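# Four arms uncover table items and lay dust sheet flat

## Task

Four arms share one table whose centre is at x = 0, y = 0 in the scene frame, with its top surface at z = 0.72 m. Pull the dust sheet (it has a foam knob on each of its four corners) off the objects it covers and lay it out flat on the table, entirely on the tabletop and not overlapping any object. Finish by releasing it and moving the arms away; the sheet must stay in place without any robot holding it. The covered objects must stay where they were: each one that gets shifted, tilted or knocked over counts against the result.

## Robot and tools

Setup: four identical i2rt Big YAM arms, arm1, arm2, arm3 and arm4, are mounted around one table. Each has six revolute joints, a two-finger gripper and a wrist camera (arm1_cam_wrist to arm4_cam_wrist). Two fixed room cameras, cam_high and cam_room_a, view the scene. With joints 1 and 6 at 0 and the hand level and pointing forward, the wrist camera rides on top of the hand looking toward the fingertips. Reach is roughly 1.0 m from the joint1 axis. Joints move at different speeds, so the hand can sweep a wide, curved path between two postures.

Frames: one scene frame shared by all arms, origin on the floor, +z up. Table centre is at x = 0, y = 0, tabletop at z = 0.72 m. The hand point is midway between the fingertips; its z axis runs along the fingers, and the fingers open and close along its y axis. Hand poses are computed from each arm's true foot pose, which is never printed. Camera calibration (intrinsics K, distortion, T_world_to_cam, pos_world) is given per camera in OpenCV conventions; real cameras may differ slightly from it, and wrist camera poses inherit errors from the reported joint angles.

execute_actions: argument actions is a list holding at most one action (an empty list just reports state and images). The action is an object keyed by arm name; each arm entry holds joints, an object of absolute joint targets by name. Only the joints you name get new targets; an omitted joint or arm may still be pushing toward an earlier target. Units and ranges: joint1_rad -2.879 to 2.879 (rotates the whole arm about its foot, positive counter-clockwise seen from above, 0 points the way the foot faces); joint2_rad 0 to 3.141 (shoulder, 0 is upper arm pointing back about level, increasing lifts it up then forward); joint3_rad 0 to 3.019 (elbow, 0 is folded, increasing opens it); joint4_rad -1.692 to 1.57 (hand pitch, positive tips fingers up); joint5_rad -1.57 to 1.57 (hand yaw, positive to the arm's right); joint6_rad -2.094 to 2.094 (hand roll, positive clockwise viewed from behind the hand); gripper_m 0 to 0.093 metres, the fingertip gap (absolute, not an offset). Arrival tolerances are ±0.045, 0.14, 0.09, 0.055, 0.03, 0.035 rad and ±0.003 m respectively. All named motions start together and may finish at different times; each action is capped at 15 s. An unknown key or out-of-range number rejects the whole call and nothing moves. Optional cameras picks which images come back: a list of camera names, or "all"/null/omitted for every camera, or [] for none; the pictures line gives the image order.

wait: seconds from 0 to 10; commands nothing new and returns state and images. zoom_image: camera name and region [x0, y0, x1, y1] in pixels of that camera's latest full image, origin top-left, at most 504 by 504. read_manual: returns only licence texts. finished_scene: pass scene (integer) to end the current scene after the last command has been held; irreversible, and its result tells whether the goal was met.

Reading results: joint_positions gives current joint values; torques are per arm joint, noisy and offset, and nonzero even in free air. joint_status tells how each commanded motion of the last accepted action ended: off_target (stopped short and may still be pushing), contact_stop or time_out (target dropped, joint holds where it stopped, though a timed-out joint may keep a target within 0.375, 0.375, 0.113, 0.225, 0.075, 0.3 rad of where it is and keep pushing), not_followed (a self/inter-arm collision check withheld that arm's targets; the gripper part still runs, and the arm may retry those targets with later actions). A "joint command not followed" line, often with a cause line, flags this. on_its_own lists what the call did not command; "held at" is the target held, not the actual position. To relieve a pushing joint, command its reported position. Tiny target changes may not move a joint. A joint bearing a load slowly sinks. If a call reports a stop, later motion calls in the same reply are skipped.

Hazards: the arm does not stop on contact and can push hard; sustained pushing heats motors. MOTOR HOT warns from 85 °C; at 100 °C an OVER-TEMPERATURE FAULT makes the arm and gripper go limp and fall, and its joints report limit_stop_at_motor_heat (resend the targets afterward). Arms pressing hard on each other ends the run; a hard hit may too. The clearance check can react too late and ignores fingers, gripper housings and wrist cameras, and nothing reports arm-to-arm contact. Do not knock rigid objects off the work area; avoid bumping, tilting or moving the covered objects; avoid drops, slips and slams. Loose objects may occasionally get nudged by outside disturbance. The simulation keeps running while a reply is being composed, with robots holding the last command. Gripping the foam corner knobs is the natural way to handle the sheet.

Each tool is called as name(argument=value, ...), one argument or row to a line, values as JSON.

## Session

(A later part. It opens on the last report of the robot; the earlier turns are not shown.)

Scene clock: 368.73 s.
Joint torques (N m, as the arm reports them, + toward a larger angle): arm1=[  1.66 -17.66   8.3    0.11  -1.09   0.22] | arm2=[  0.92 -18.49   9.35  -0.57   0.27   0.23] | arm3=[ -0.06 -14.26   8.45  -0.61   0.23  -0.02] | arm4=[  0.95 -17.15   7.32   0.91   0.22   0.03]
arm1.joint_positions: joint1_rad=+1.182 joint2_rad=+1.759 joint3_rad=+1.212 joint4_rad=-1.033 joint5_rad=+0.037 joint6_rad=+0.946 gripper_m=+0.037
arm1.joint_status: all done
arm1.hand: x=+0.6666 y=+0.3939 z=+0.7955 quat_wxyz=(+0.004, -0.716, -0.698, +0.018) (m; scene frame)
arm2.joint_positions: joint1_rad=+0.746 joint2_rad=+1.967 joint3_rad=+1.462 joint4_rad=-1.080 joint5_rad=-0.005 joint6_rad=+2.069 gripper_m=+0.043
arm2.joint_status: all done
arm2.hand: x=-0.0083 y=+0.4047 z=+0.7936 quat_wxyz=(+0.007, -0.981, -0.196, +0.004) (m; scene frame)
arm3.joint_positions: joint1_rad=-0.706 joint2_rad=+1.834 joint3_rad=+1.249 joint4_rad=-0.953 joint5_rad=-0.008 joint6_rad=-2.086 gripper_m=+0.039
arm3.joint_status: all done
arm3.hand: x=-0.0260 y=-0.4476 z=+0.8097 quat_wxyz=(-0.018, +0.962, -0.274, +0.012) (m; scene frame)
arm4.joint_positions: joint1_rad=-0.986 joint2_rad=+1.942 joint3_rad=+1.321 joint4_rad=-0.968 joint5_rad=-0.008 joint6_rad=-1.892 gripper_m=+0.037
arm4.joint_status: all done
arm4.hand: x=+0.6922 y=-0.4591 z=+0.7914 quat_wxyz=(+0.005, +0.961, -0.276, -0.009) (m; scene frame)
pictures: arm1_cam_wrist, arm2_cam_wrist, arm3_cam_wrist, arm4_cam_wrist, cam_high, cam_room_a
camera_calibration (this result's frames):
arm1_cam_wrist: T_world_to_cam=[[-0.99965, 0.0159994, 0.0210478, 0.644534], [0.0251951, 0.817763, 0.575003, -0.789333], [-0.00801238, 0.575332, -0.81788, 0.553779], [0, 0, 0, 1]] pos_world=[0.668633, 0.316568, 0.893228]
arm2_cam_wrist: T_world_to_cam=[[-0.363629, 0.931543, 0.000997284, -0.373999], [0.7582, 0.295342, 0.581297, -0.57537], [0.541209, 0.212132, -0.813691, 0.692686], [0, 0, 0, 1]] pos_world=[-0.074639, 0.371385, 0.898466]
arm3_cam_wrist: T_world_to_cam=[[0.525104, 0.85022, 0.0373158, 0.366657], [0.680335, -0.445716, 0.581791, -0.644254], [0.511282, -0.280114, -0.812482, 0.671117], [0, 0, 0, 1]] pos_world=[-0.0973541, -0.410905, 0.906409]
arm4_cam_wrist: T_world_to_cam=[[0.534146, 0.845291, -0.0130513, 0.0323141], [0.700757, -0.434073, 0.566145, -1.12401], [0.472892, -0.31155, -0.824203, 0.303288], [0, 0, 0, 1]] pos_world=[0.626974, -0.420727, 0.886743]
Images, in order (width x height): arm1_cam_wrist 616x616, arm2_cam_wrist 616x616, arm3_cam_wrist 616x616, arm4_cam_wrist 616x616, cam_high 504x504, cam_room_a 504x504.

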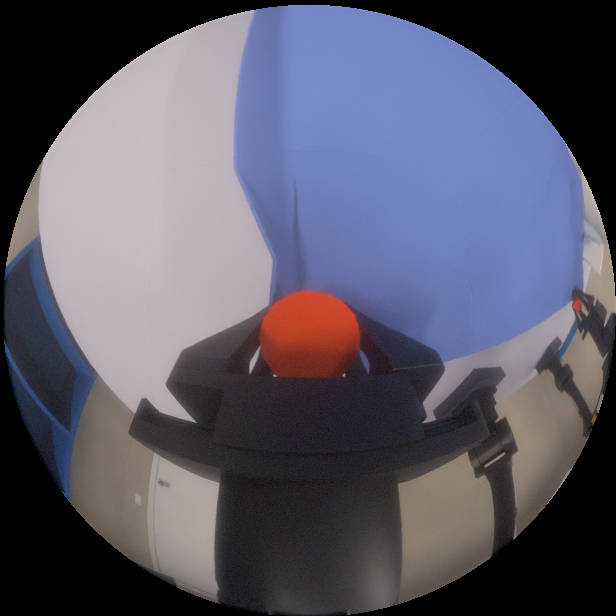

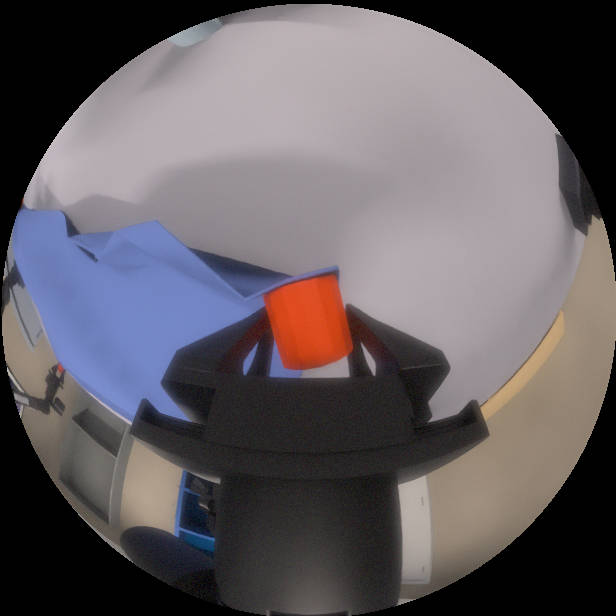

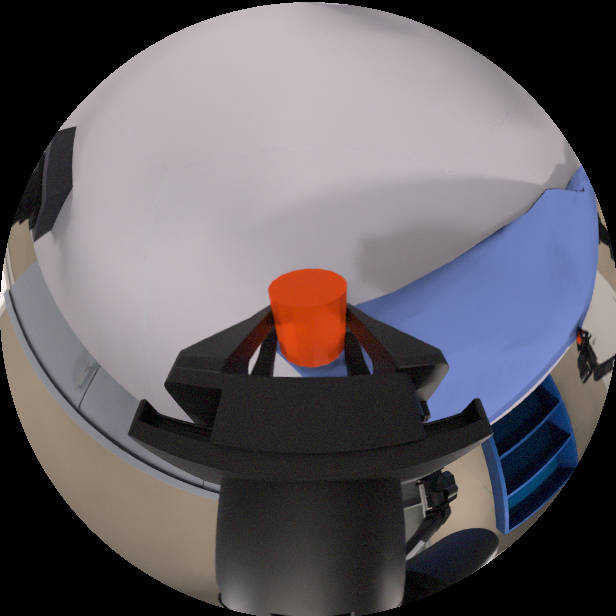

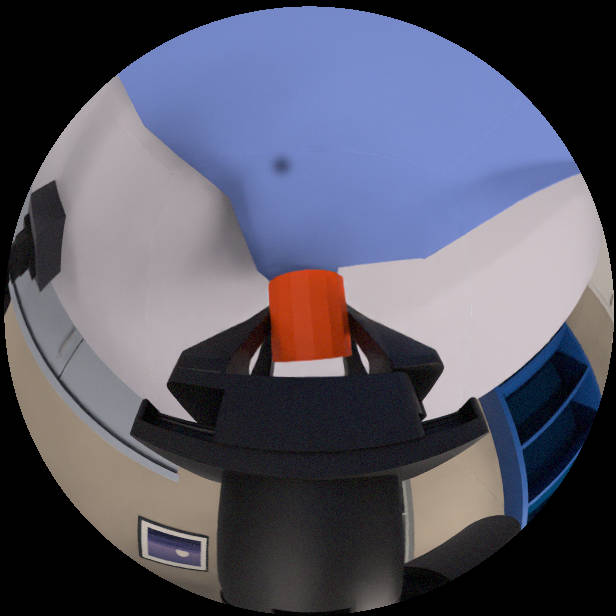

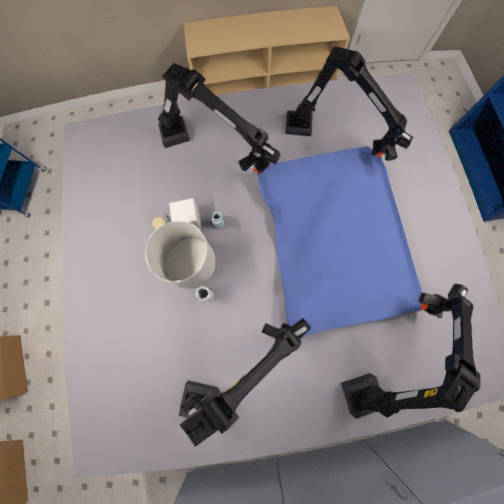

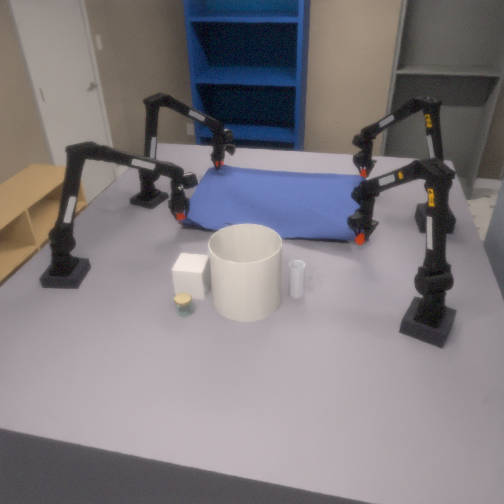

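execute_actions(
  actions=[
    {"arm1":{"joints":{"joint1_rad":1.19,"joint2_rad":1.825,"joint3_rad":1.175,"joint4_rad":-0.94}},"arm2":{"joints":{"joint2_rad":2.02,"joint3_rad":1.43,"joint4_rad":-0.985}},"arm3":{"joints":{"joint1_rad":-0.71,"joint2_rad":1.915,"joint3_rad":1.205,"joint4_rad":-0.85}},"arm4":{"joints":{"joint2_rad":2.0,"joint3_rad":1.29,"joint4_rad":-0.86}}},
  ],
  cameras=[],
)

execute_actions(
  actions=[
    {"arm1":{"joints":{"gripper_m":0.09}},"arm2":{"joints":{"gripper_m":0.09}},"arm3":{"joints":{"gripper_m":0.09}},"arm4":{"joints":{"gripper_m":0.09}}},
  ],
  cameras=[],
)

execute_actions(
  actions=[
    {"arm1":{"joints":{"joint2_rad":1.55,"joint4_rad":-1.2}},"arm2":{"joints":{"joint2_rad":1.75,"joint4_rad":-1.25}},"arm3":{"joints":{"joint2_rad":1.64,"joint4_rad":-1.12}},"arm4":{"joints":{"joint2_rad":1.73,"joint4_rad":-1.13}}},
  ],
)

Scene clock: 383.13 s.
Joint torques (N m, as the arm reports them, + toward a larger angle): arm1=[  0.3  -14.97   6.6    0.23  -0.88   0.2 ] | arm2=[  0.26 -18.82   7.35  -0.17   0.26   0.2 ] | arm3=[  0.72 -14.54   6.61  -0.19   0.23  -0.02] | arm4=[  0.94 -14.49   5.74   1.06   0.23   0.02]
arm1.joint_positions: joint1_rad=+1.174 joint2_rad=+1.810 joint3_rad=+1.183 joint4_rad=-0.946 joint5_rad=+0.029 joint6_rad=+0.946 gripper_m=+0.037
arm1.joint_status: all done
arm1.hand: x=+0.6671 y=+0.3903 z=+0.7623 quat_wxyz=(+0.002, -0.719, -0.695, +0.013) (m; scene frame)
arm2.joint_positions: joint1_rad=+0.747 joint2_rad=+2.026 joint3_rad=+1.423 joint4_rad=-0.989 joint5_rad=-0.005 joint6_rad=+2.069 gripper_m=+0.043
arm2.joint_status: all done
arm2.hand: x=-0.0104 y=+0.4066 z=+0.7492 quat_wxyz=(+0.010, -0.980, -0.197, +0.006) (m; scene frame)
arm3.joint_positions: joint1_rad=-0.706 joint2_rad=+1.917 joint3_rad=+1.218 joint4_rad=-0.842 joint5_rad=-0.008 joint6_rad=-2.086 gripper_m=+0.039
arm3.joint_status: all done
arm3.hand: x=-0.0243 y=-0.4466 z=+0.7603 quat_wxyz=(-0.017, +0.962, -0.274, +0.011) (m; scene frame)
arm4.joint_positions: joint1_rad=-0.986 joint2_rad=+1.985 joint3_rad=+1.297 joint4_rad=-0.871 joint5_rad=-0.008 joint6_rad=-1.892 gripper_m=+0.037
arm4.joint_status: all done
arm4.hand: x=+0.6965 y=-0.4556 z=+0.7621 quat_wxyz=(-0.007, +0.961, -0.275, +0.000) (m; scene frame)
pictures: none
No camera images: the call's "cameras" was empty. Leave "cameras" out to get every camera's image.

Scene clock: 383.87 s.
Joint torques (N m, as the arm reports them, + toward a larger angle): arm1=[ -0.96 -13.49   6.7    0.16   0.03   0.08] | arm2=[  0.99 -19.1    7.4   -0.22   0.15   0.22] | arm3=[  0.61 -14.47   7.26  -0.23   0.01  -0.02] | arm4=[  1.33 -13.94   5.8    1.13   0.     0.04]
arm1.joint_positions: joint1_rad=+1.182 joint2_rad=+1.810 joint3_rad=+1.183 joint4_rad=-0.946 joint5_rad=+0.002 joint6_rad=+0.960 gripper_m=+0.090
arm1.joint_status: all done
arm1.hand: x=+0.6720 y=+0.3969 z=+0.7622 quat_wxyz=(+0.004, -0.721, -0.693, +0.000) (m; scene frame)
arm2.joint_positions: joint1_rad=+0.747 joint2_rad=+2.026 joint3_rad=+1.423 joint4_rad=-0.989 joint5_rad=-0.003 joint6_rad=+2.069 gripper_m=+0.090
arm2.joint_status: all done
arm2.hand: x=-0.0107 y=+0.4063 z=+0.7492 quat_wxyz=(+0.009, -0.980, -0.197, +0.007) (m; scene frame)
arm3.joint_positions: joint1_rad=-0.706 joint2_rad=+1.917 joint3_rad=+1.210 joint4_rad=-0.842 joint5_rad=-0.003 joint6_rad=-2.086 gripper_m=+0.090
arm3.joint_status: all done
arm3.hand: x=-0.0275 y=-0.4494 z=+0.7577 quat_wxyz=(-0.012, +0.962, -0.274, +0.010) (m; scene frame)
arm4.joint_positions: joint1_rad=-0.988 joint2_rad=+1.985 joint3_rad=+1.297 joint4_rad=-0.871 joint5_rad=-0.002 joint6_rad=-1.893 gripper_m=+0.090
arm4.joint_status: all done
arm4.hand: x=+0.6978 y=-0.4572 z=+0.7621 quat_wxyz=(-0.005, +0.961, -0.276, +0.002) (m; scene frame)
pictures: none
No camera images: the call's "cameras" was empty. Leave "cameras" out to get every camera's image.

Scene clock: 385.17 s.
Joint torques (N m, as the arm reports them, + toward a larger angle): arm1=[ -0.73 -10.81   8.63  -0.5    0.01   0.03] | arm2=[  0.92 -15.55   9.08  -0.71   0.16   0.27] | arm3=[  0.6  -12.02   9.58  -0.18   0.    -0.03] | arm4=[  1.32 -11.87   7.96   0.2   -0.01   0.02]
arm1.joint_positions: joint1_rad=+1.182 joint2_rad=+1.530 joint3_rad=+1.174 joint4_rad=-1.189 joint5_rad=+0.002 joint6_rad=+0.961 gripper_m=+0.090
arm1.joint_status: all done
arm1.hand: x=+0.6345 y=+0.4250 z=+0.8830 quat_wxyz=(-0.010, -0.721, -0.692, -0.002) (m; scene frame)
arm2.joint_positions: joint1_rad=+0.747 joint2_rad=+1.752 joint3_rad=+1.412 joint4_rad=-1.241 joint5_rad=-0.002 joint6_rad=+2.069 gripper_m=+0.090
arm2.joint_status: all done
arm2.hand: x=-0.0451 y=+0.4341 z=+0.8884 quat_wxyz=(+0.005, -0.980, -0.197, +0.003) (m; scene frame)
arm3.joint_positions: joint1_rad=-0.706 joint2_rad=+1.632 joint3_rad=+1.200 joint4_rad=-1.112 joint5_rad=-0.002 joint6_rad=-2.086 gripper_m=+0.090
arm3.joint_status: all done
arm3.hand: x=-0.0667 y=-0.4711 z=+0.8862 quat_wxyz=(-0.014, +0.962, -0.274, +0.011) (m; scene frame)
arm4.joint_positions: joint1_rad=-0.988 joint2_rad=+1.712 joint3_rad=+1.284 joint4_rad=-1.114 joint5_rad=-0.002 joint6_rad=-1.893 gripper_m=+0.090
arm4.joint_status: all done
arm4.hand: x=+0.6690 y=-0.4809 z=+0.8924 quat_wxyz=(-0.012, +0.961, -0.276, +0.007) (m; scene frame)
pictures: arm1_cam_wrist, arm2_cam_wrist, arm3_cam_wrist, arm4_cam_wrist, cam_high, cam_room_a
camera_calibration (this result's frames):
arm1_cam_wrist: T_world_to_cam=[[-0.999123, 0.0316488, -0.0274167, 0.645842], [0.00984086, 0.813902, 0.580918, -0.858111], [0.0406999, 0.580139, -0.8135, 0.570395], [0, 0, 0, 1]] pos_world=[0.630505, 0.34707, 0.980216]
arm2_cam_wrist: T_world_to_cam=[[-0.364022, 0.931383, -0.00363953, -0.410765], [0.75732, 0.298261, 0.580954, -0.612283], [0.542176, 0.208724, -0.813928, 0.785241], [0, 0, 0, 1]] pos_world=[-0.111572, 0.401302, 0.993343]
arm3_cam_wrist: T_world_to_cam=[[0.525366, 0.850369, 0.0293779, 0.412257], [0.681871, -0.441416, 0.58327, -0.670685], [0.508963, -0.286398, -0.811747, 0.743684], [0, 0, 0, 1]] pos_world=[-0.137773, -0.433632, 0.982763]
arm4_cam_wrist: T_world_to_cam=[[0.53512, 0.844247, 0.0298804, 0.024961], [0.676729, -0.449575, 0.583027, -1.18087], [0.505652, -0.291768, -0.811903, 0.367283], [0, 0, 0, 1]] pos_world=[0.600058, -0.444803, 0.985934]
Images, in order (width x height): arm1_cam_wrist 616x616, arm2_cam_wrist 616x616, arm3_cam_wrist 616x616, arm4_cam_wrist 616x616, cam_high 504x504, cam_room_a 504x504.

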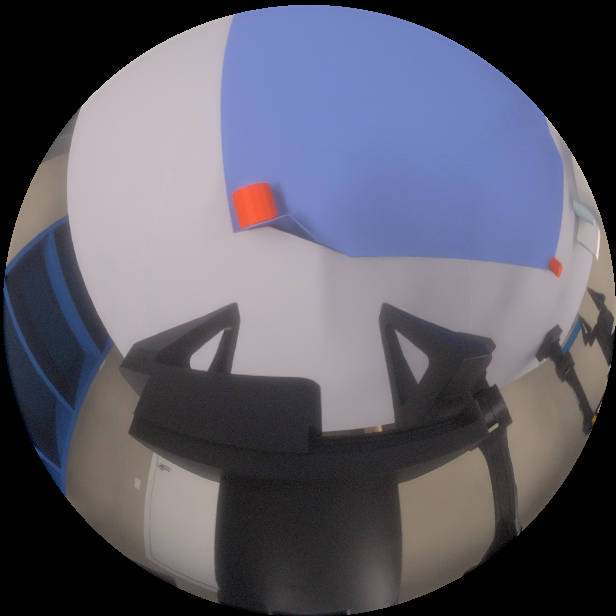

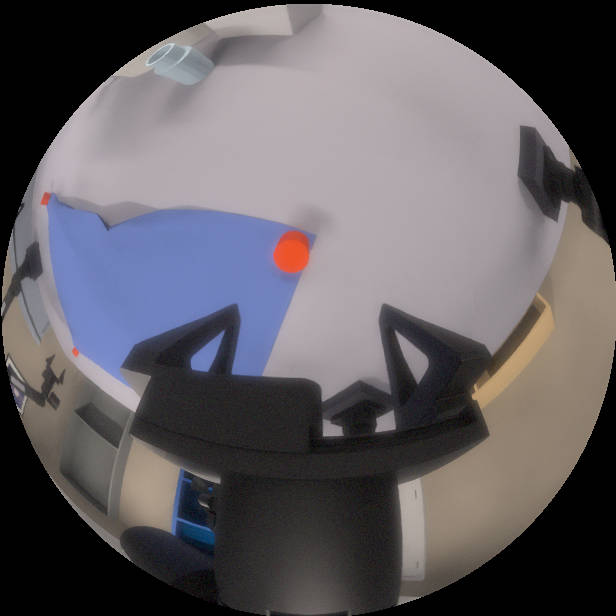

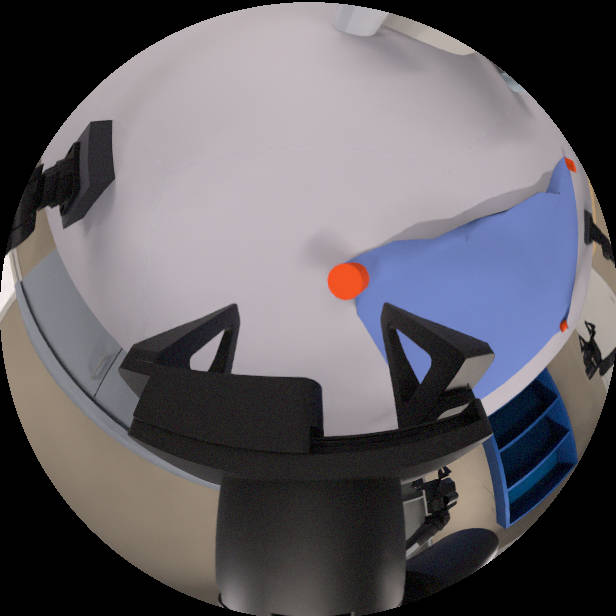

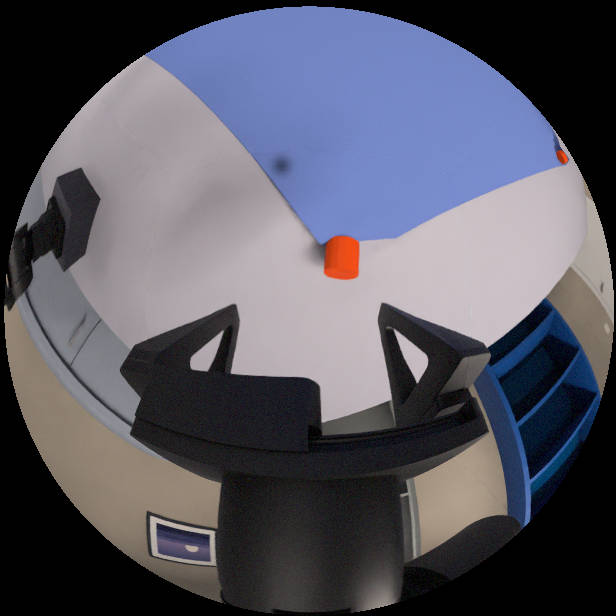

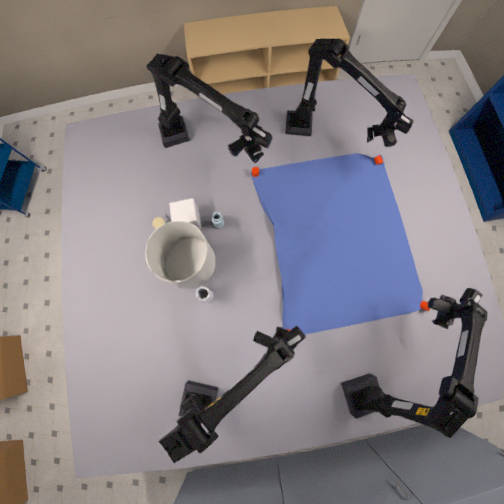

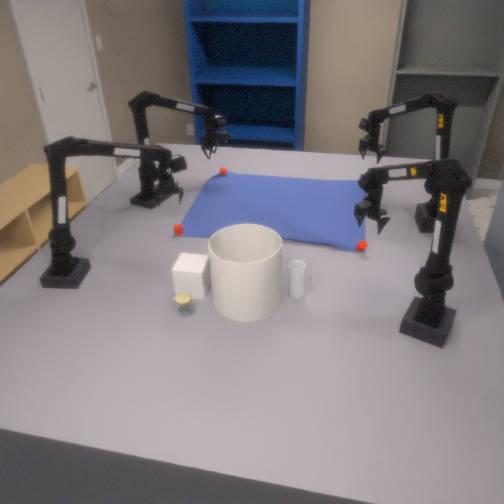

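execute_actions(
  actions=[
    {"arm1":{"joints":{"joint2_rad":0.9}},"arm2":{"joints":{"joint2_rad":1.0}},"arm3":{"joints":{"joint1_rad":-0.73,"joint2_rad":1.865,"joint3_rad":1.42,"joint4_rad":-1.08,"joint6_rad":-1.5}},"arm4":{"joints":{"joint2_rad":1.0}}},
  ],
  cameras=["arm3_cam_wrist"],
)

Scene clock: 402.10 s.
Joint torques (N m, as the arm reports them, + toward a larger angle): arm1=[-1.03 -2.83  9.86  0.6  -0.01  0.04] | arm2=[ 0.81 -5.37 10.18  0.47  0.09  0.16] | arm3=[  0.62 -15.67  12.8    0.24  -0.01   0.06] | arm4=[ 1.31 -1.66  9.46  1.23  0.01  0.08]
arm1.joint_positions: joint1_rad=+1.182 joint2_rad=+0.890 joint3_rad=+1.174 joint4_rad=-1.190 joint5_rad=+0.002 joint6_rad=+0.961 gripper_m=+0.090
arm1.joint_status: all done
arm1.hand: x=+0.5682 y=+0.4744 z=+1.1317 quat_wxyz=(-0.320, -0.683, -0.654, -0.051) (m; scene frame)
arm2.joint_positions: joint1_rad=+0.747 joint2_rad=+1.005 joint3_rad=+1.410 joint4_rad=-1.242 joint5_rad=-0.002 joint6_rad=+2.069 gripper_m=+0.090
arm2.joint_status: all done
arm2.hand: x=-0.1399 y=+0.5110 z=+1.2256 quat_wxyz=(-0.275, -0.915, -0.184, -0.230) (m; scene frame)
arm3.joint_positions: joint1_rad=-0.724 joint2_rad=+1.872 joint3_rad=+1.373 joint4_rad=-1.083 joint5_rad=-0.002 joint6_rad=-1.514 gripper_m=+0.090
arm3.joint_status: all done
arm3.hand: x=-0.0042 y=-0.4477 z=+0.8315 quat_wxyz=(+0.000, +0.841, -0.541, -0.002) (m; scene frame)
arm4.joint_positions: joint1_rad=-0.988 joint2_rad=+0.986 joint3_rad=+1.284 joint4_rad=-1.114 joint5_rad=-0.002 joint6_rad=-1.893 gripper_m=+0.090
arm4.joint_status: all done
arm4.hand: x=+0.5967 y=-0.5405 z=+1.2175 quat_wxyz=(-0.304, +0.894, -0.256, +0.208) (m; scene frame)
pictures: arm3_cam_wrist
camera_calibration (this result's frames):
arm3_cam_wrist: T_world_to_cam=[[0.909859, 0.414882, -0.00540808, 0.19674], [0.344068, -0.747146, 0.568675, -0.797203], [0.231892, -0.519274, -0.822545, 0.577814], [0, 0, 0, 1]] pos_world=[-0.0387048, -0.377206, 0.929691]
Images, in order (width x height): arm3_cam_wrist 616x616.

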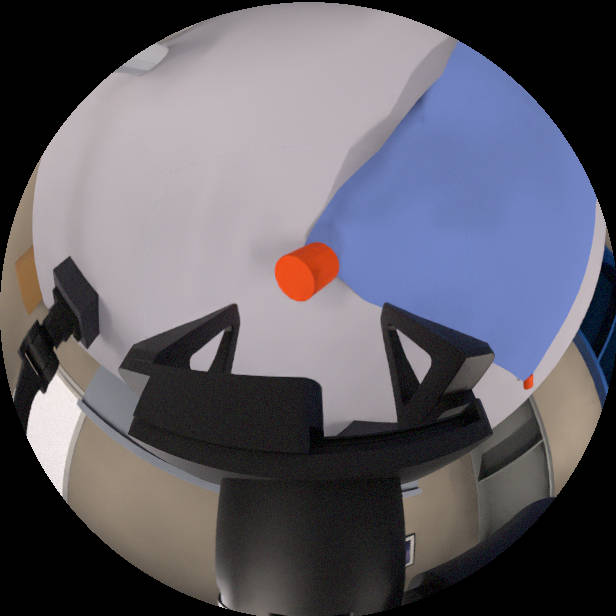

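execute_actions(
  actions=[
    {"arm3":{"joints":{"joint1_rad":-0.735,"joint2_rad":1.985,"joint3_rad":1.305,"joint4_rad":-0.895}}},
  ],
  cameras=[],
)

execute_actions(
  actions=[
    {"arm3":{"joints":{"gripper_m":0}}},
  ],
  cameras=["arm3_cam_wrist"],
)

execute_actions(
  actions=[
    {"arm3":{"joints":{"joint1_rad":-0.70,"joint2_rad":1.83,"joint3_rad":1.25,"joint4_rad":-0.985}}},
  ],
  cameras=["arm3_cam_wrist","cam_high"],
)

Scene clock: 412.40 s.
Joint torques (N m, as the arm reports them, + toward a larger angle): arm1=[-1.31 -3.12  9.69  0.71 -0.01  0.01] | arm2=[ 1.11 -5.54 10.2   0.56  0.11  0.19] | arm3=[  0.37 -17.16   8.29   0.51  -0.02   0.05] | arm4=[ 1.37 -2.34  9.47  1.23  0.01  0.09]
arm1.joint_positions: joint1_rad=+1.182 joint2_rad=+0.890 joint3_rad=+1.174 joint4_rad=-1.190 joint5_rad=+0.002 joint6_rad=+0.961 gripper_m=+0.090
arm1.joint_status: not commanded
arm1.hand: x=+0.5682 y=+0.4744 z=+1.1317 quat_wxyz=(-0.320, -0.683, -0.654, -0.051) (m; scene frame)
arm2.joint_positions: joint1_rad=+0.747 joint2_rad=+1.005 joint3_rad=+1.410 joint4_rad=-1.242 joint5_rad=-0.002 joint6_rad=+2.069 gripper_m=+0.090
arm2.joint_status: not commanded
arm2.hand: x=-0.1399 y=+0.5110 z=+1.2256 quat_wxyz=(-0.275, -0.915, -0.184, -0.230) (m; scene frame)
arm3.joint_positions: joint1_rad=-0.726 joint2_rad=+1.996 joint3_rad=+1.298 joint4_rad=-0.903 joint5_rad=-0.002 joint6_rad=-1.513 gripper_m=+0.090
arm3.joint_status: all done
arm3.hand: x=-0.0092 y=-0.4513 z=+0.7441 quat_wxyz=(+0.009, +0.840, -0.542, -0.007) (m; scene frame)
arm4.joint_positions: joint1_rad=-0.988 joint2_rad=+0.986 joint3_rad=+1.284 joint4_rad=-1.114 joint5_rad=-0.002 joint6_rad=-1.893 gripper_m=+0.090
arm4.joint_status: not commanded
arm4.hand: x=+0.5967 y=-0.5405 z=+1.2175 quat_wxyz=(-0.304, +0.894, -0.256, +0.208) (m; scene frame)
pictures: none
No camera images: the call's "cameras" was empty. Leave "cameras" out to get every camera's image.

Scene clock: 413.10 s.
Joint torques (N m, as the arm reports them, + toward a larger angle): arm1=[-0.5  -3.86  9.85  0.53  0.07  0.02] | arm2=[ 0.24 -5.67 10.19  0.52  0.09  0.18] | arm3=[  0.33 -16.46   8.27   0.39  -0.02   0.05] | arm4=[ 0.91 -2.22  9.45  1.24  0.01  0.08]
arm1.joint_positions: joint1_rad=+1.182 joint2_rad=+0.890 joint3_rad=+1.174 joint4_rad=-1.190 joint5_rad=+0.002 joint6_rad=+0.961 gripper_m=+0.090
arm1.joint_status: not commanded
arm1.hand: x=+0.5682 y=+0.4744 z=+1.1317 quat_wxyz=(-0.320, -0.683, -0.654, -0.051) (m; scene frame)
arm2.joint_positions: joint1_rad=+0.747 joint2_rad=+1.005 joint3_rad=+1.410 joint4_rad=-1.242 joint5_rad=-0.002 joint6_rad=+2.069 gripper_m=+0.090
arm2.joint_status: not commanded
arm2.hand: x=-0.1399 y=+0.5110 z=+1.2256 quat_wxyz=(-0.275, -0.915, -0.184, -0.230) (m; scene frame)
arm3.joint_positions: joint1_rad=-0.726 joint2_rad=+1.996 joint3_rad=+1.298 joint4_rad=-0.901 joint5_rad=-0.002 joint6_rad=-1.513 gripper_m=+0.039
arm3.joint_status: gripper_m off_target (ended at +0.039, target +0.000)
arm3.hand: x=-0.0086 y=-0.4510 z=+0.7443 quat_wxyz=(+0.007, +0.840, -0.543, -0.006) (m; scene frame)
arm4.joint_positions: joint1_rad=-0.988 joint2_rad=+0.986 joint3_rad=+1.284 joint4_rad=-1.114 joint5_rad=-0.002 joint6_rad=-1.893 gripper_m=+0.090
arm4.joint_status: not commanded
arm4.hand: x=+0.5967 y=-0.5405 z=+1.2175 quat_wxyz=(-0.304, +0.894, -0.256, +0.208) (m; scene frame)
pictures: arm3_cam_wrist
camera_calibration (this result's frames):
arm3_cam_wrist: T_world_to_cam=[[0.910898, 0.412016, -0.0225314, 0.213024], [0.350375, -0.743469, 0.569641, -0.747577], [0.21795, -0.52678, -0.821584, 0.501092], [0, 0, 0, 1]] pos_world=[-0.0413236, -0.379605, 0.84234]
Images, in order (width x height): arm3_cam_wrist 616x616.

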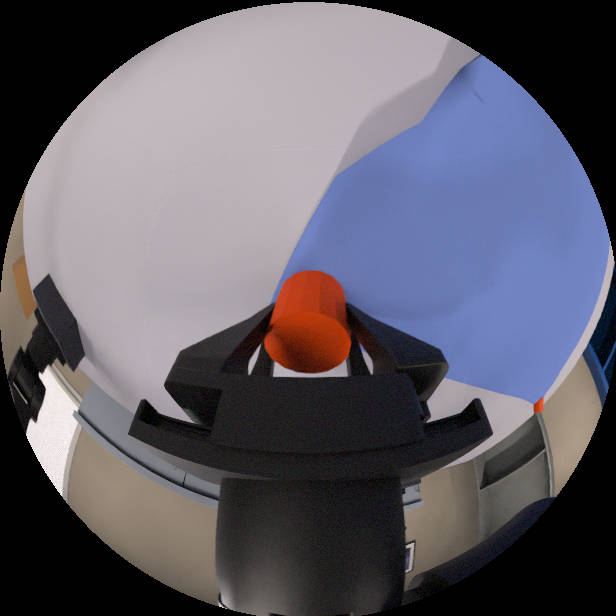

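Scene clock: 414.10 s.
Joint torques (N m, as the arm reports them, + toward a larger angle): arm1=[-0.84 -3.08 10.15  0.46 -0.02  0.04] | arm2=[ 0.66 -5.16 10.26  0.46  0.14  0.16] | arm3=[  1.35 -13.05   8.89  -0.04  -0.02   0.06] | arm4=[ 1.2  -2.15  9.46  1.27  0.02  0.08]
arm1.joint_positions: joint1_rad=+1.182 joint2_rad=+0.890 joint3_rad=+1.174 joint4_rad=-1.190 joint5_rad=+0.002 joint6_rad=+0.961 gripper_m=+0.090
arm1.joint_status: not commanded
arm1.hand: x=+0.5682 y=+0.4744 z=+1.1317 quat_wxyz=(-0.320, -0.683, -0.654, -0.051) (m; scene frame)
arm2.joint_positions: joint1_rad=+0.747 joint2_rad=+1.005 joint3_rad=+1.410 joint4_rad=-1.242 joint5_rad=-0.002 joint6_rad=+2.069 gripper_m=+0.090
arm2.joint_status: not commanded
arm2.hand: x=-0.1399 y=+0.5110 z=+1.2256 quat_wxyz=(-0.275, -0.915, -0.184, -0.230) (m; scene frame)
arm3.joint_positions: joint1_rad=-0.703 joint2_rad=+1.817 joint3_rad=+1.245 joint4_rad=-0.977 joint5_rad=-0.002 joint6_rad=-1.513 gripper_m=+0.039
arm3.joint_status: all done
arm3.hand: x=-0.0316 y=-0.4501 z=+0.8166 quat_wxyz=(-0.014, +0.846, -0.533, +0.006) (m; scene frame)
arm4.joint_positions: joint1_rad=-0.988 joint2_rad=+0.986 joint3_rad=+1.284 joint4_rad=-1.114 joint5_rad=-0.002 joint6_rad=-1.893 gripper_m=+0.090
arm4.joint_status: not commanded
arm4.hand: x=+0.5967 y=-0.5405 z=+1.2175 quat_wxyz=(-0.304, +0.894, -0.256, +0.208) (m; scene frame)
pictures: arm3_cam_wrist, cam_high
camera_calibration (this result's frames):
arm3_cam_wrist: T_world_to_cam=[[0.90132, 0.432286, 0.0273991, 0.203311], [0.342013, -0.749064, 0.567389, -0.780969], [0.265798, -0.502029, -0.822994, 0.579816], [0, 0, 0, 1]] pos_world=[-0.0702601, -0.3818, 0.914728]
Images, in order (width x height): arm3_cam_wrist 616x616, cam_high 504x504.

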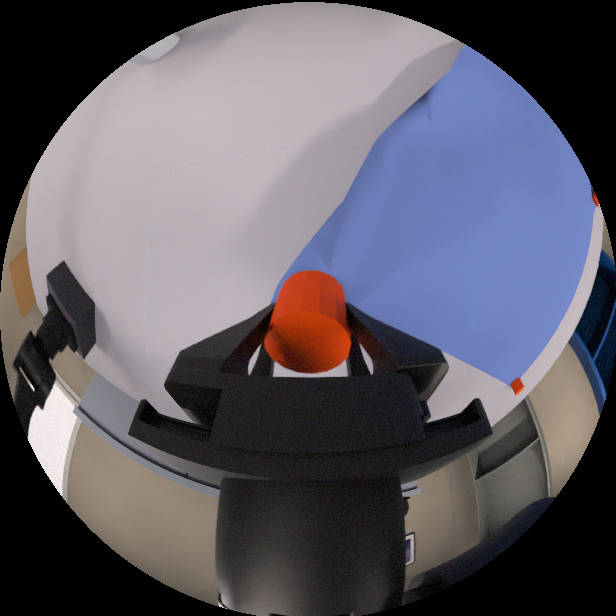

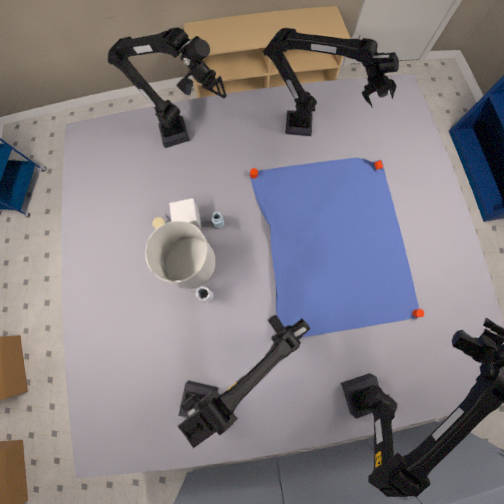

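execute_actions(
  actions=[
    {"arm3":{"joints":{"joint1_rad":-0.74,"joint2_rad":1.89,"joint3_rad":1.165,"joint4_rad":-0.84}}},
  ],
  cameras=[],
)

execute_actions(
  actions=[
    {"arm3":{"joints":{"gripper_m":0.09}}},
  ],
  cameras=[],
)

execute_actions(
  actions=[
    {"arm3":{"joints":{"joint2_rad":1.2,"joint4_rad":-1.3}}},
  ],
  cameras=["arm3_cam_wrist","cam_high","cam_room_a"],
)

Scene clock: 465.47 s.
Joint torques (N m, as the arm reports them, + toward a larger angle): arm1=[-0.08 -2.25  9.81  0.45 -0.02  0.  ] | arm2=[ 0.24 -5.75 10.1   0.6   0.13  0.18] | arm3=[  0.71 -14.42   7.54   0.6   -0.02   0.05] | arm4=[ 1.06 -2.12  9.41  1.19  0.01  0.07]
arm1.joint_positions: joint1_rad=+1.182 joint2_rad=+0.890 joint3_rad=+1.174 joint4_rad=-1.190 joint5_rad=+0.002 joint6_rad=+0.961 gripper_m=+0.090
arm1.joint_status: not commanded
arm1.hand: x=+0.5682 y=+0.4744 z=+1.1317 quat_wxyz=(-0.320, -0.683, -0.654, -0.051) (m; scene frame)
arm2.joint_positions: joint1_rad=+0.747 joint2_rad=+1.005 joint3_rad=+1.410 joint4_rad=-1.242 joint5_rad=-0.002 joint6_rad=+2.069 gripper_m=+0.090
arm2.joint_status: not commanded
arm2.hand: x=-0.1399 y=+0.5110 z=+1.2256 quat_wxyz=(-0.275, -0.915, -0.184, -0.230) (m; scene frame)
arm3.joint_positions: joint1_rad=-0.737 joint2_rad=+1.897 joint3_rad=+1.161 joint4_rad=-0.850 joint5_rad=-0.002 joint6_rad=-1.513 gripper_m=+0.039
arm3.joint_status: all done
arm3.hand: x=-0.0405 y=-0.4738 z=+0.7528 quat_wxyz=(+0.002, +0.837, -0.547, -0.003) (m; scene frame)
arm4.joint_positions: joint1_rad=-0.988 joint2_rad=+0.986 joint3_rad=+1.284 joint4_rad=-1.114 joint5_rad=-0.002 joint6_rad=-1.893 gripper_m=+0.090
arm4.joint_status: not commanded
arm4.hand: x=+0.5967 y=-0.5405 z=+1.2175 quat_wxyz=(-0.304, +0.894, -0.256, +0.208) (m; scene frame)
pictures: none
No camera images: the call's "cameras" was empty. Leave "cameras" out to get every camera's image.

Scene clock: 466.17 s.
Joint torques (N m, as the arm reports them, + toward a larger angle): arm1=[-0.34 -2.97 10.05  0.68 -0.02 -0.03] | arm2=[ 0.68 -5.21 10.25  0.37  0.11  0.14] | arm3=[  0.76 -15.04   7.63   0.56  -0.02   0.05] | arm4=[ 1.28 -2.16  9.5   1.25  0.02  0.08]
arm1.joint_positions: joint1_rad=+1.182 joint2_rad=+0.890 joint3_rad=+1.174 joint4_rad=-1.190 joint5_rad=+0.002 joint6_rad=+0.961 gripper_m=+0.090
arm1.joint_status: not commanded
arm1.hand: x=+0.5682 y=+0.4744 z=+1.1317 quat_wxyz=(-0.320, -0.683, -0.654, -0.051) (m; scene frame)
arm2.joint_positions: joint1_rad=+0.747 joint2_rad=+1.005 joint3_rad=+1.410 joint4_rad=-1.242 joint5_rad=-0.002 joint6_rad=+2.069 gripper_m=+0.090
arm2.joint_status: not commanded
arm2.hand: x=-0.1399 y=+0.5110 z=+1.2256 quat_wxyz=(-0.275, -0.915, -0.184, -0.230) (m; scene frame)
arm3.joint_positions: joint1_rad=-0.737 joint2_rad=+1.897 joint3_rad=+1.161 joint4_rad=-0.849 joint5_rad=-0.002 joint6_rad=-1.512 gripper_m=+0.090
arm3.joint_status: all done
arm3.hand: x=-0.0404 y=-0.4737 z=+0.7528 quat_wxyz=(+0.002, +0.837, -0.548, -0.003) (m; scene frame)
arm4.joint_positions: joint1_rad=-0.988 joint2_rad=+0.986 joint3_rad=+1.284 joint4_rad=-1.114 joint5_rad=-0.002 joint6_rad=-1.893 gripper_m=+0.090
arm4.joint_status: not commanded
arm4.hand: x=+0.5967 y=-0.5405 z=+1.2175 quat_wxyz=(-0.304, +0.894, -0.256, +0.208) (m; scene frame)
pictures: none
No camera images: the call's "cameras" was empty. Leave "cameras" out to get every camera's image.

Scene clock: 467.63 s.
Joint torques (N m, as the arm reports them, + toward a larger angle): arm1=[-0.93 -3.53  9.97  0.7  -0.01  0.08] | arm2=[ 0.59 -5.68 10.16  0.59  0.13  0.18] | arm3=[ 0.72 -6.51 10.9   0.39 -0.02  0.07] | arm4=[ 1.15 -2.45  9.49  1.23  0.02  0.09]
arm1.joint_positions: joint1_rad=+1.182 joint2_rad=+0.890 joint3_rad=+1.174 joint4_rad=-1.190 joint5_rad=+0.002 joint6_rad=+0.961 gripper_m=+0.090
arm1.joint_status: not commanded
arm1.hand: x=+0.5682 y=+0.4744 z=+1.1317 quat_wxyz=(-0.320, -0.683, -0.654, -0.051) (m; scene frame)
arm2.joint_positions: joint1_rad=+0.747 joint2_rad=+1.005 joint3_rad=+1.410 joint4_rad=-1.242 joint5_rad=-0.002 joint6_rad=+2.069 gripper_m=+0.090
arm2.joint_status: not commanded
arm2.hand: x=-0.1399 y=+0.5110 z=+1.2256 quat_wxyz=(-0.275, -0.915, -0.184, -0.230) (m; scene frame)
arm3.joint_positions: joint1_rad=-0.737 joint2_rad=+1.191 joint3_rad=+1.161 joint4_rad=-1.293 joint5_rad=-0.002 joint6_rad=-1.512 gripper_m=+0.090
arm3.joint_status: all done
arm3.hand: x=-0.1320 y=-0.5209 z=+1.0444 quat_wxyz=(-0.112, +0.830, -0.543, +0.062) (m; scene frame)
arm4.joint_positions: joint1_rad=-0.988 joint2_rad=+0.986 joint3_rad=+1.284 joint4_rad=-1.114 joint5_rad=-0.002 joint6_rad=-1.893 gripper_m=+0.090
arm4.joint_status: not commanded
arm4.hand: x=+0.5967 y=-0.5405 z=+1.2175 quat_wxyz=(-0.304, +0.894, -0.256, +0.208) (m; scene frame)
pictures: arm3_cam_wrist, cam_high, cam_room_a
camera_calibration (this result's frames):
arm3_cam_wrist: T_world_to_cam=[[0.887826, 0.386524, 0.249726, 0.0603857], [0.204325, -0.817356, 0.538684, -0.952716], [0.412329, -0.427232, -0.804647, 0.797639], [0, 0, 0, 1]] pos_world=[-0.187838, -0.461272, 1.13995]
Images, in order (width x height): arm3_cam_wrist 616x616, cam_high 504x504, cam_room_a 504x504.

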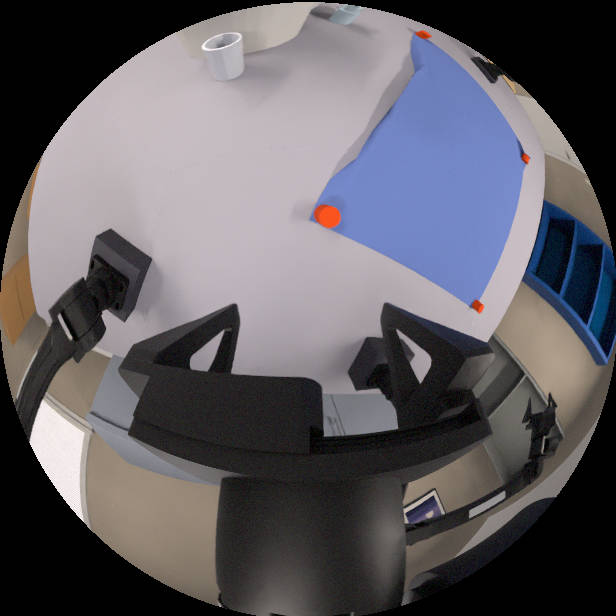

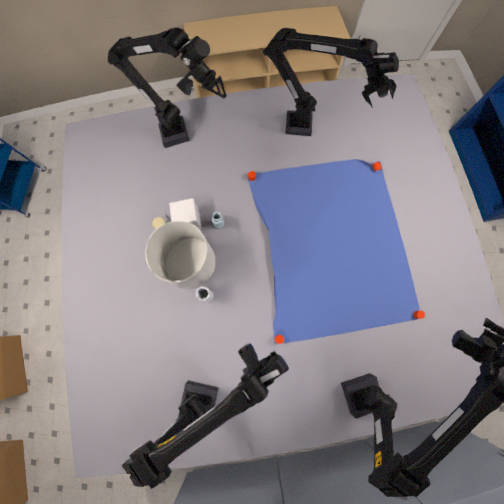

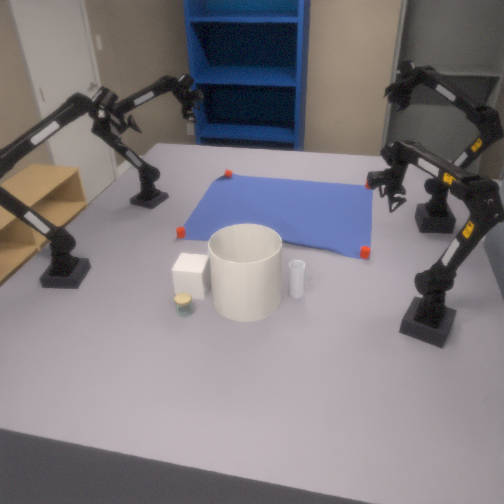

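execute_actions(
  actions=[
    {"arm2":{"joints":{"joint1_rad":0.705,"joint2_rad":1.86,"joint3_rad":1.48,"joint4_rad":-1.14,"joint6_rad":0.8}},"arm3":{"joints":{"joint2_rad":1.76,"joint3_rad":1.26,"joint4_rad":-1.03}}},
  ],
  cameras=["arm2_cam_wrist","arm3_cam_wrist"],
)

Scene clock: 482.97 s.
Joint torques (N m, as the arm reports them, + toward a larger angle): arm1=[-0.94 -3.57  9.97  0.62 -0.02 -0.02] | arm2=[ -0.08 -18.42   9.74   0.14   0.08  -0.04] | arm3=[  0.84 -14.38  10.89   0.49  -0.03   0.05] | arm4=[ 1.04 -2.18  9.4   1.26  0.01  0.09]
arm1.joint_positions: joint1_rad=+1.182 joint2_rad=+0.890 joint3_rad=+1.174 joint4_rad=-1.190 joint5_rad=+0.002 joint6_rad=+0.961 gripper_m=+0.090
arm1.joint_status: not commanded
arm1.hand: x=+0.5682 y=+0.4744 z=+1.1317 quat_wxyz=(-0.320, -0.683, -0.654, -0.051) (m; scene frame)
arm2.joint_positions: joint1_rad=+0.709 joint2_rad=+1.877 joint3_rad=+1.454 joint4_rad=-1.146 joint5_rad=-0.001 joint6_rad=+0.815 gripper_m=+0.090
arm2.joint_status: all done
arm2.hand: x=-0.0310 y=+0.3962 z=+0.8391 quat_wxyz=(+0.000, -0.692, -0.721, +0.000) (m; scene frame)
arm3.joint_positions: joint1_rad=-0.737 joint2_rad=+1.770 joint3_rad=+1.234 joint4_rad=-1.038 joint5_rad=-0.002 joint6_rad=-1.512 gripper_m=+0.090
arm3.joint_status: all done
arm3.hand: x=-0.0376 y=-0.4725 z=+0.8347 quat_wxyz=(-0.003, +0.837, -0.548, +0.000) (m; scene frame)
arm4.joint_positions: joint1_rad=-0.988 joint2_rad=+0.986 joint3_rad=+1.284 joint4_rad=-1.114 joint5_rad=-0.002 joint6_rad=-1.893 gripper_m=+0.090
arm4.joint_status: not commanded
arm4.hand: x=+0.5967 y=-0.5405 z=+1.2175 quat_wxyz=(-0.304, +0.894, -0.256, +0.208) (m; scene frame)
pictures: arm2_cam_wrist, arm3_cam_wrist
camera_calibration (this result's frames):
arm2_cam_wrist: T_world_to_cam=[[-0.999739, -0.0179086, -0.0141752, -0.00519147], [-0.0228172, 0.810721, 0.584987, -0.813559], [0.00101585, 0.585158, -0.810919, 0.576976], [0, 0, 0, 1]] pos_world=[-0.0243394, 0.321855, 0.943729]
arm3_cam_wrist: T_world_to_cam=[[0.915947, 0.401296, 0.0014344, 0.225529], [0.32937, -0.75381, 0.568582, -0.809668], [0.229251, -0.520319, -0.822625, 0.574751], [0, 0, 0, 1]] pos_world=[-0.0716551, -0.401786, 0.932843]
Images, in order (width x height): arm2_cam_wrist 616x616, arm3_cam_wrist 616x616.

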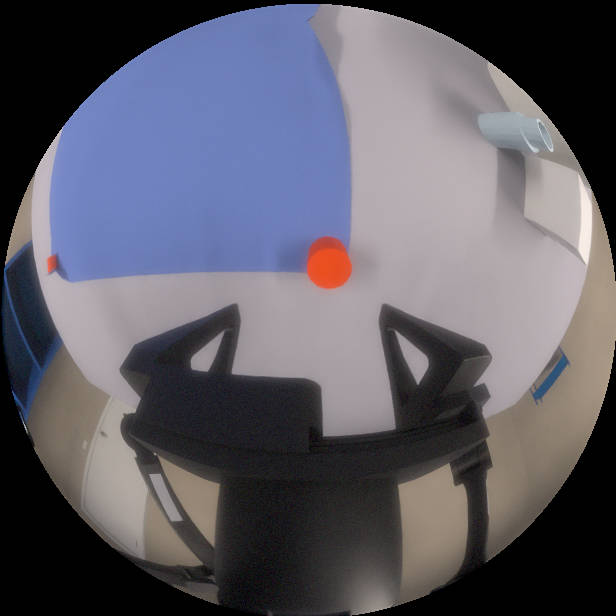

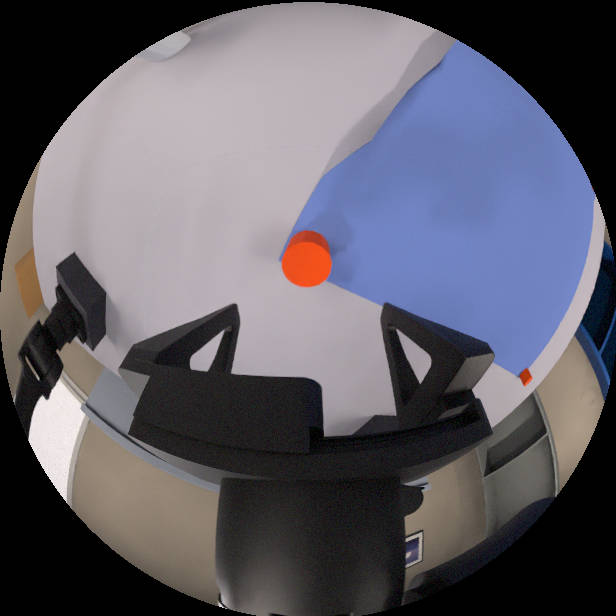

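execute_actions(
  actions=[
    {"arm2":{"joints":{"joint1_rad":0.695,"joint2_rad":1.955,"joint3_rad":1.315,"joint4_rad":-0.905}},"arm3":{"joints":{"joint1_rad":-0.71,"joint2_rad":1.9,"joint3_rad":1.165,"joint4_rad":-0.835}}},
  ],
  cameras=[],
)

execute_actions(
  actions=[
    {"arm2":{"joints":{"gripper_m":0}},"arm3":{"joints":{"gripper_m":0}}},
  ],
  cameras=[],
)

execute_actions(
  actions=[
    {"arm2":{"joints":{"joint1_rad":0.725,"joint2_rad":1.83,"joint3_rad":1.48,"joint4_rad":-1.19}},"arm3":{"joints":{"joint1_rad":-0.735,"joint2_rad":1.725,"joint3_rad":1.27,"joint4_rad":-1.09}}},
  ],
  cameras=["arm2_cam_wrist","arm3_cam_wrist","cam_high","cam_room_a"],
)

Scene clock: 504.80 s.
Joint torques (N m, as the arm reports them, + toward a larger angle): arm1=[-0.9  -3.14  9.65  0.59 -0.03  0.01] | arm2=[ -0.39 -18.61   8.19   0.18   0.12  -0.03] | arm3=[  1.27 -14.92   7.98   0.51  -0.04   0.04] | arm4=[ 1.23 -2.33  9.42  1.27  0.01  0.08]
arm1.joint_positions: joint1_rad=+1.182 joint2_rad=+0.890 joint3_rad=+1.174 joint4_rad=-1.190 joint5_rad=+0.002 joint6_rad=+0.961 gripper_m=+0.090
arm1.joint_status: not commanded
arm1.hand: x=+0.5682 y=+0.4744 z=+1.1317 quat_wxyz=(-0.320, -0.683, -0.654, -0.051) (m; scene frame)
arm2.joint_positions: joint1_rad=+0.703 joint2_rad=+1.973 joint3_rad=+1.294 joint4_rad=-0.917 joint5_rad=-0.001 joint6_rad=+0.814 gripper_m=+0.090
arm2.joint_status: all done
arm2.hand: x=-0.0527 y=+0.4109 z=+0.7374 quat_wxyz=(+0.013, -0.694, -0.720, +0.001) (m; scene frame)
arm3.joint_positions: joint1_rad=-0.714 joint2_rad=+1.912 joint3_rad=+1.158 joint4_rad=-0.844 joint5_rad=-0.002 joint6_rad=-1.512 gripper_m=+0.090
arm3.joint_status: all done
arm3.hand: x=-0.0483 y=-0.4650 z=+0.7450 quat_wxyz=(+0.008, +0.843, -0.538, -0.006) (m; scene frame)
arm4.joint_positions: joint1_rad=-0.988 joint2_rad=+0.986 joint3_rad=+1.284 joint4_rad=-1.114 joint5_rad=-0.002 joint6_rad=-1.893 gripper_m=+0.090
arm4.joint_status: not commanded
arm4.hand: x=+0.5967 y=-0.5405 z=+1.2175 quat_wxyz=(-0.304, +0.894, -0.256, +0.208) (m; scene frame)
pictures: none
No camera images: the call's "cameras" was empty. Leave "cameras" out to get every camera's image.

Scene clock: 505.50 s.
Joint torques (N m, as the arm reports them, + toward a larger angle): arm1=[-0.12 -3.51 10.13  0.66  0.04  0.06] | arm2=[  0.15 -18.48   8.23   0.07   0.13  -0.06] | arm3=[  1.27 -15.49   7.87   0.46  -0.03   0.04] | arm4=[ 1.12 -2.26  9.43  1.29  0.01  0.09]
arm1.joint_positions: joint1_rad=+1.182 joint2_rad=+0.890 joint3_rad=+1.174 joint4_rad=-1.190 joint5_rad=+0.002 joint6_rad=+0.961 gripper_m=+0.090
arm1.joint_status: not commanded
arm1.hand: x=+0.5682 y=+0.4744 z=+1.1317 quat_wxyz=(-0.320, -0.683, -0.654, -0.051) (m; scene frame)
arm2.joint_positions: joint1_rad=+0.703 joint2_rad=+1.973 joint3_rad=+1.294 joint4_rad=-0.916 joint5_rad=-0.001 joint6_rad=+0.814 gripper_m=+0.038
arm2.joint_status: gripper_m off_target (ended at +0.038, target +0.000)
arm2.hand: x=-0.0526 y=+0.4108 z=+0.7374 quat_wxyz=(+0.013, -0.694, -0.720, +0.001) (m; scene frame)
arm3.joint_positions: joint1_rad=-0.714 joint2_rad=+1.912 joint3_rad=+1.158 joint4_rad=-0.843 joint5_rad=-0.002 joint6_rad=-1.512 gripper_m=+0.038
arm3.joint_status: gripper_m off_target (ended at +0.038, target +0.000)
arm3.hand: x=-0.0480 y=-0.4648 z=+0.7449 quat_wxyz=(+0.007, +0.843, -0.538, -0.006) (m; scene frame)
arm4.joint_positions: joint1_rad=-0.988 joint2_rad=+0.986 joint3_rad=+1.284 joint4_rad=-1.114 joint5_rad=-0.002 joint6_rad=-1.893 gripper_m=+0.090
arm4.joint_status: not commanded
arm4.hand: x=+0.5967 y=-0.5405 z=+1.2175 quat_wxyz=(-0.304, +0.894, -0.256, +0.208) (m; scene frame)
pictures: none
No camera images: the call's "cameras" was empty. Leave "cameras" out to get every camera's image.

Scene clock: 506.73 s.
Joint torques (N m, as the arm reports them, + toward a larger angle): arm1=[-1.34 -2.69  9.97  0.51 -0.06  0.06] | arm2=[  1.17 -16.91   9.29  -0.51   0.1   -0.02] | arm3=[  0.32 -12.98  11.03  -0.23  -0.04   0.05] | arm4=[ 1.31 -2.28  9.44  1.21  0.02  0.08]
arm1.joint_positions: joint1_rad=+1.182 joint2_rad=+0.890 joint3_rad=+1.174 joint4_rad=-1.190 joint5_rad=+0.002 joint6_rad=+0.961 gripper_m=+0.090
arm1.joint_status: not commanded
arm1.hand: x=+0.5682 y=+0.4744 z=+1.1317 quat_wxyz=(-0.320, -0.683, -0.654, -0.051) (m; scene frame)
arm2.joint_positions: joint1_rad=+0.719 joint2_rad=+1.829 joint3_rad=+1.462 joint4_rad=-1.179 joint5_rad=+0.000 joint6_rad=+0.814 gripper_m=+0.038
arm2.joint_status: all done
arm2.hand: x=-0.0297 y=+0.4018 z=+0.8671 quat_wxyz=(-0.012, -0.689, -0.725, +0.000) (m; scene frame)
arm3.joint_positions: joint1_rad=-0.728 joint2_rad=+1.717 joint3_rad=+1.247 joint4_rad=-1.080 joint5_rad=-0.002 joint6_rad=-1.512 gripper_m=+0.038
arm3.joint_status: all done
arm3.hand: x=-0.0410 y=-0.4691 z=+0.8642 quat_wxyz=(-0.014, +0.839, -0.544, +0.006) (m; scene frame)
arm4.joint_positions: joint1_rad=-0.988 joint2_rad=+0.986 joint3_rad=+1.284 joint4_rad=-1.114 joint5_rad=-0.002 joint6_rad=-1.893 gripper_m=+0.090
arm4.joint_status: not commanded
arm4.hand: x=+0.5967 y=-0.5405 z=+1.2175 quat_wxyz=(-0.304, +0.894, -0.256, +0.208) (m; scene frame)
pictures: arm2_cam_wrist, arm3_cam_wrist, cam_high, cam_room_a
camera_calibration (this result's frames):
arm2_cam_wrist: T_world_to_cam=[[-0.999109, -0.0289668, -0.0306809, 0.0153004], [-0.0413097, 0.819644, 0.571382, -0.826808], [0.00859631, 0.57214, -0.820111, 0.609784], [0, 0, 0, 1]] pos_world=[-0.0241103, 0.32925, 0.972983]
arm3_cam_wrist: T_world_to_cam=[[0.911799, 0.409822, 0.0258477, 0.209889], [0.324076, -0.756827, 0.567616, -0.823555], [0.252184, -0.509176, -0.822887, 0.607939], [0, 0, 0, 1]] pos_world=[-0.0777949, -0.399758, 0.962303]
Images, in order (width x height): arm2_cam_wrist 616x616, arm3_cam_wrist 616x616, cam_high 504x504, cam_room_a 504x504.

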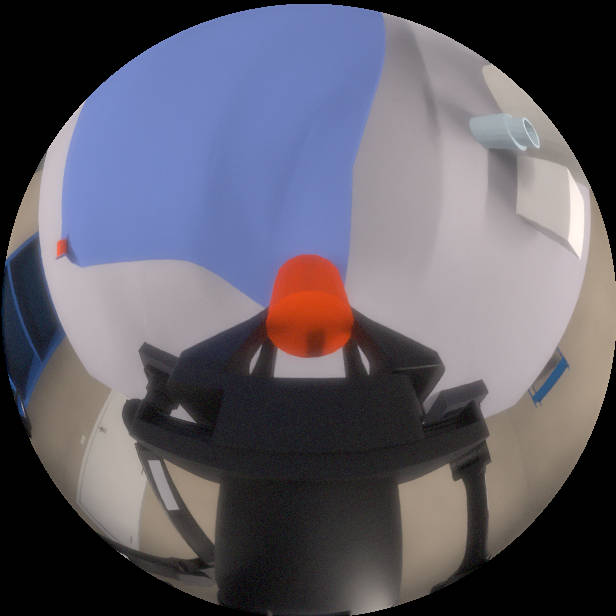

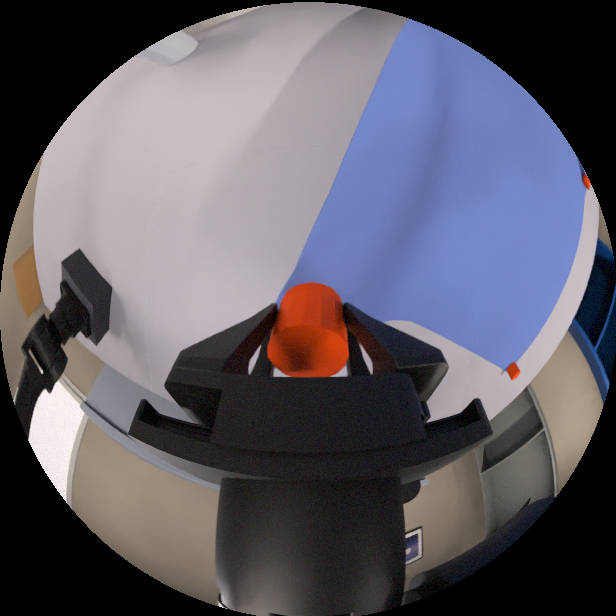

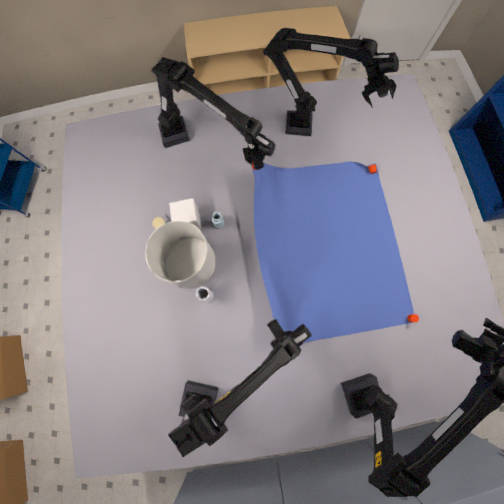

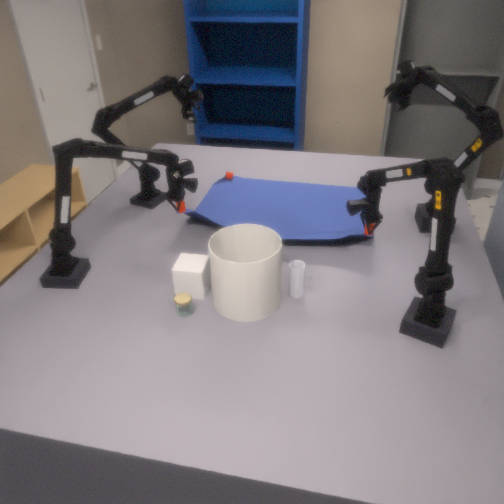

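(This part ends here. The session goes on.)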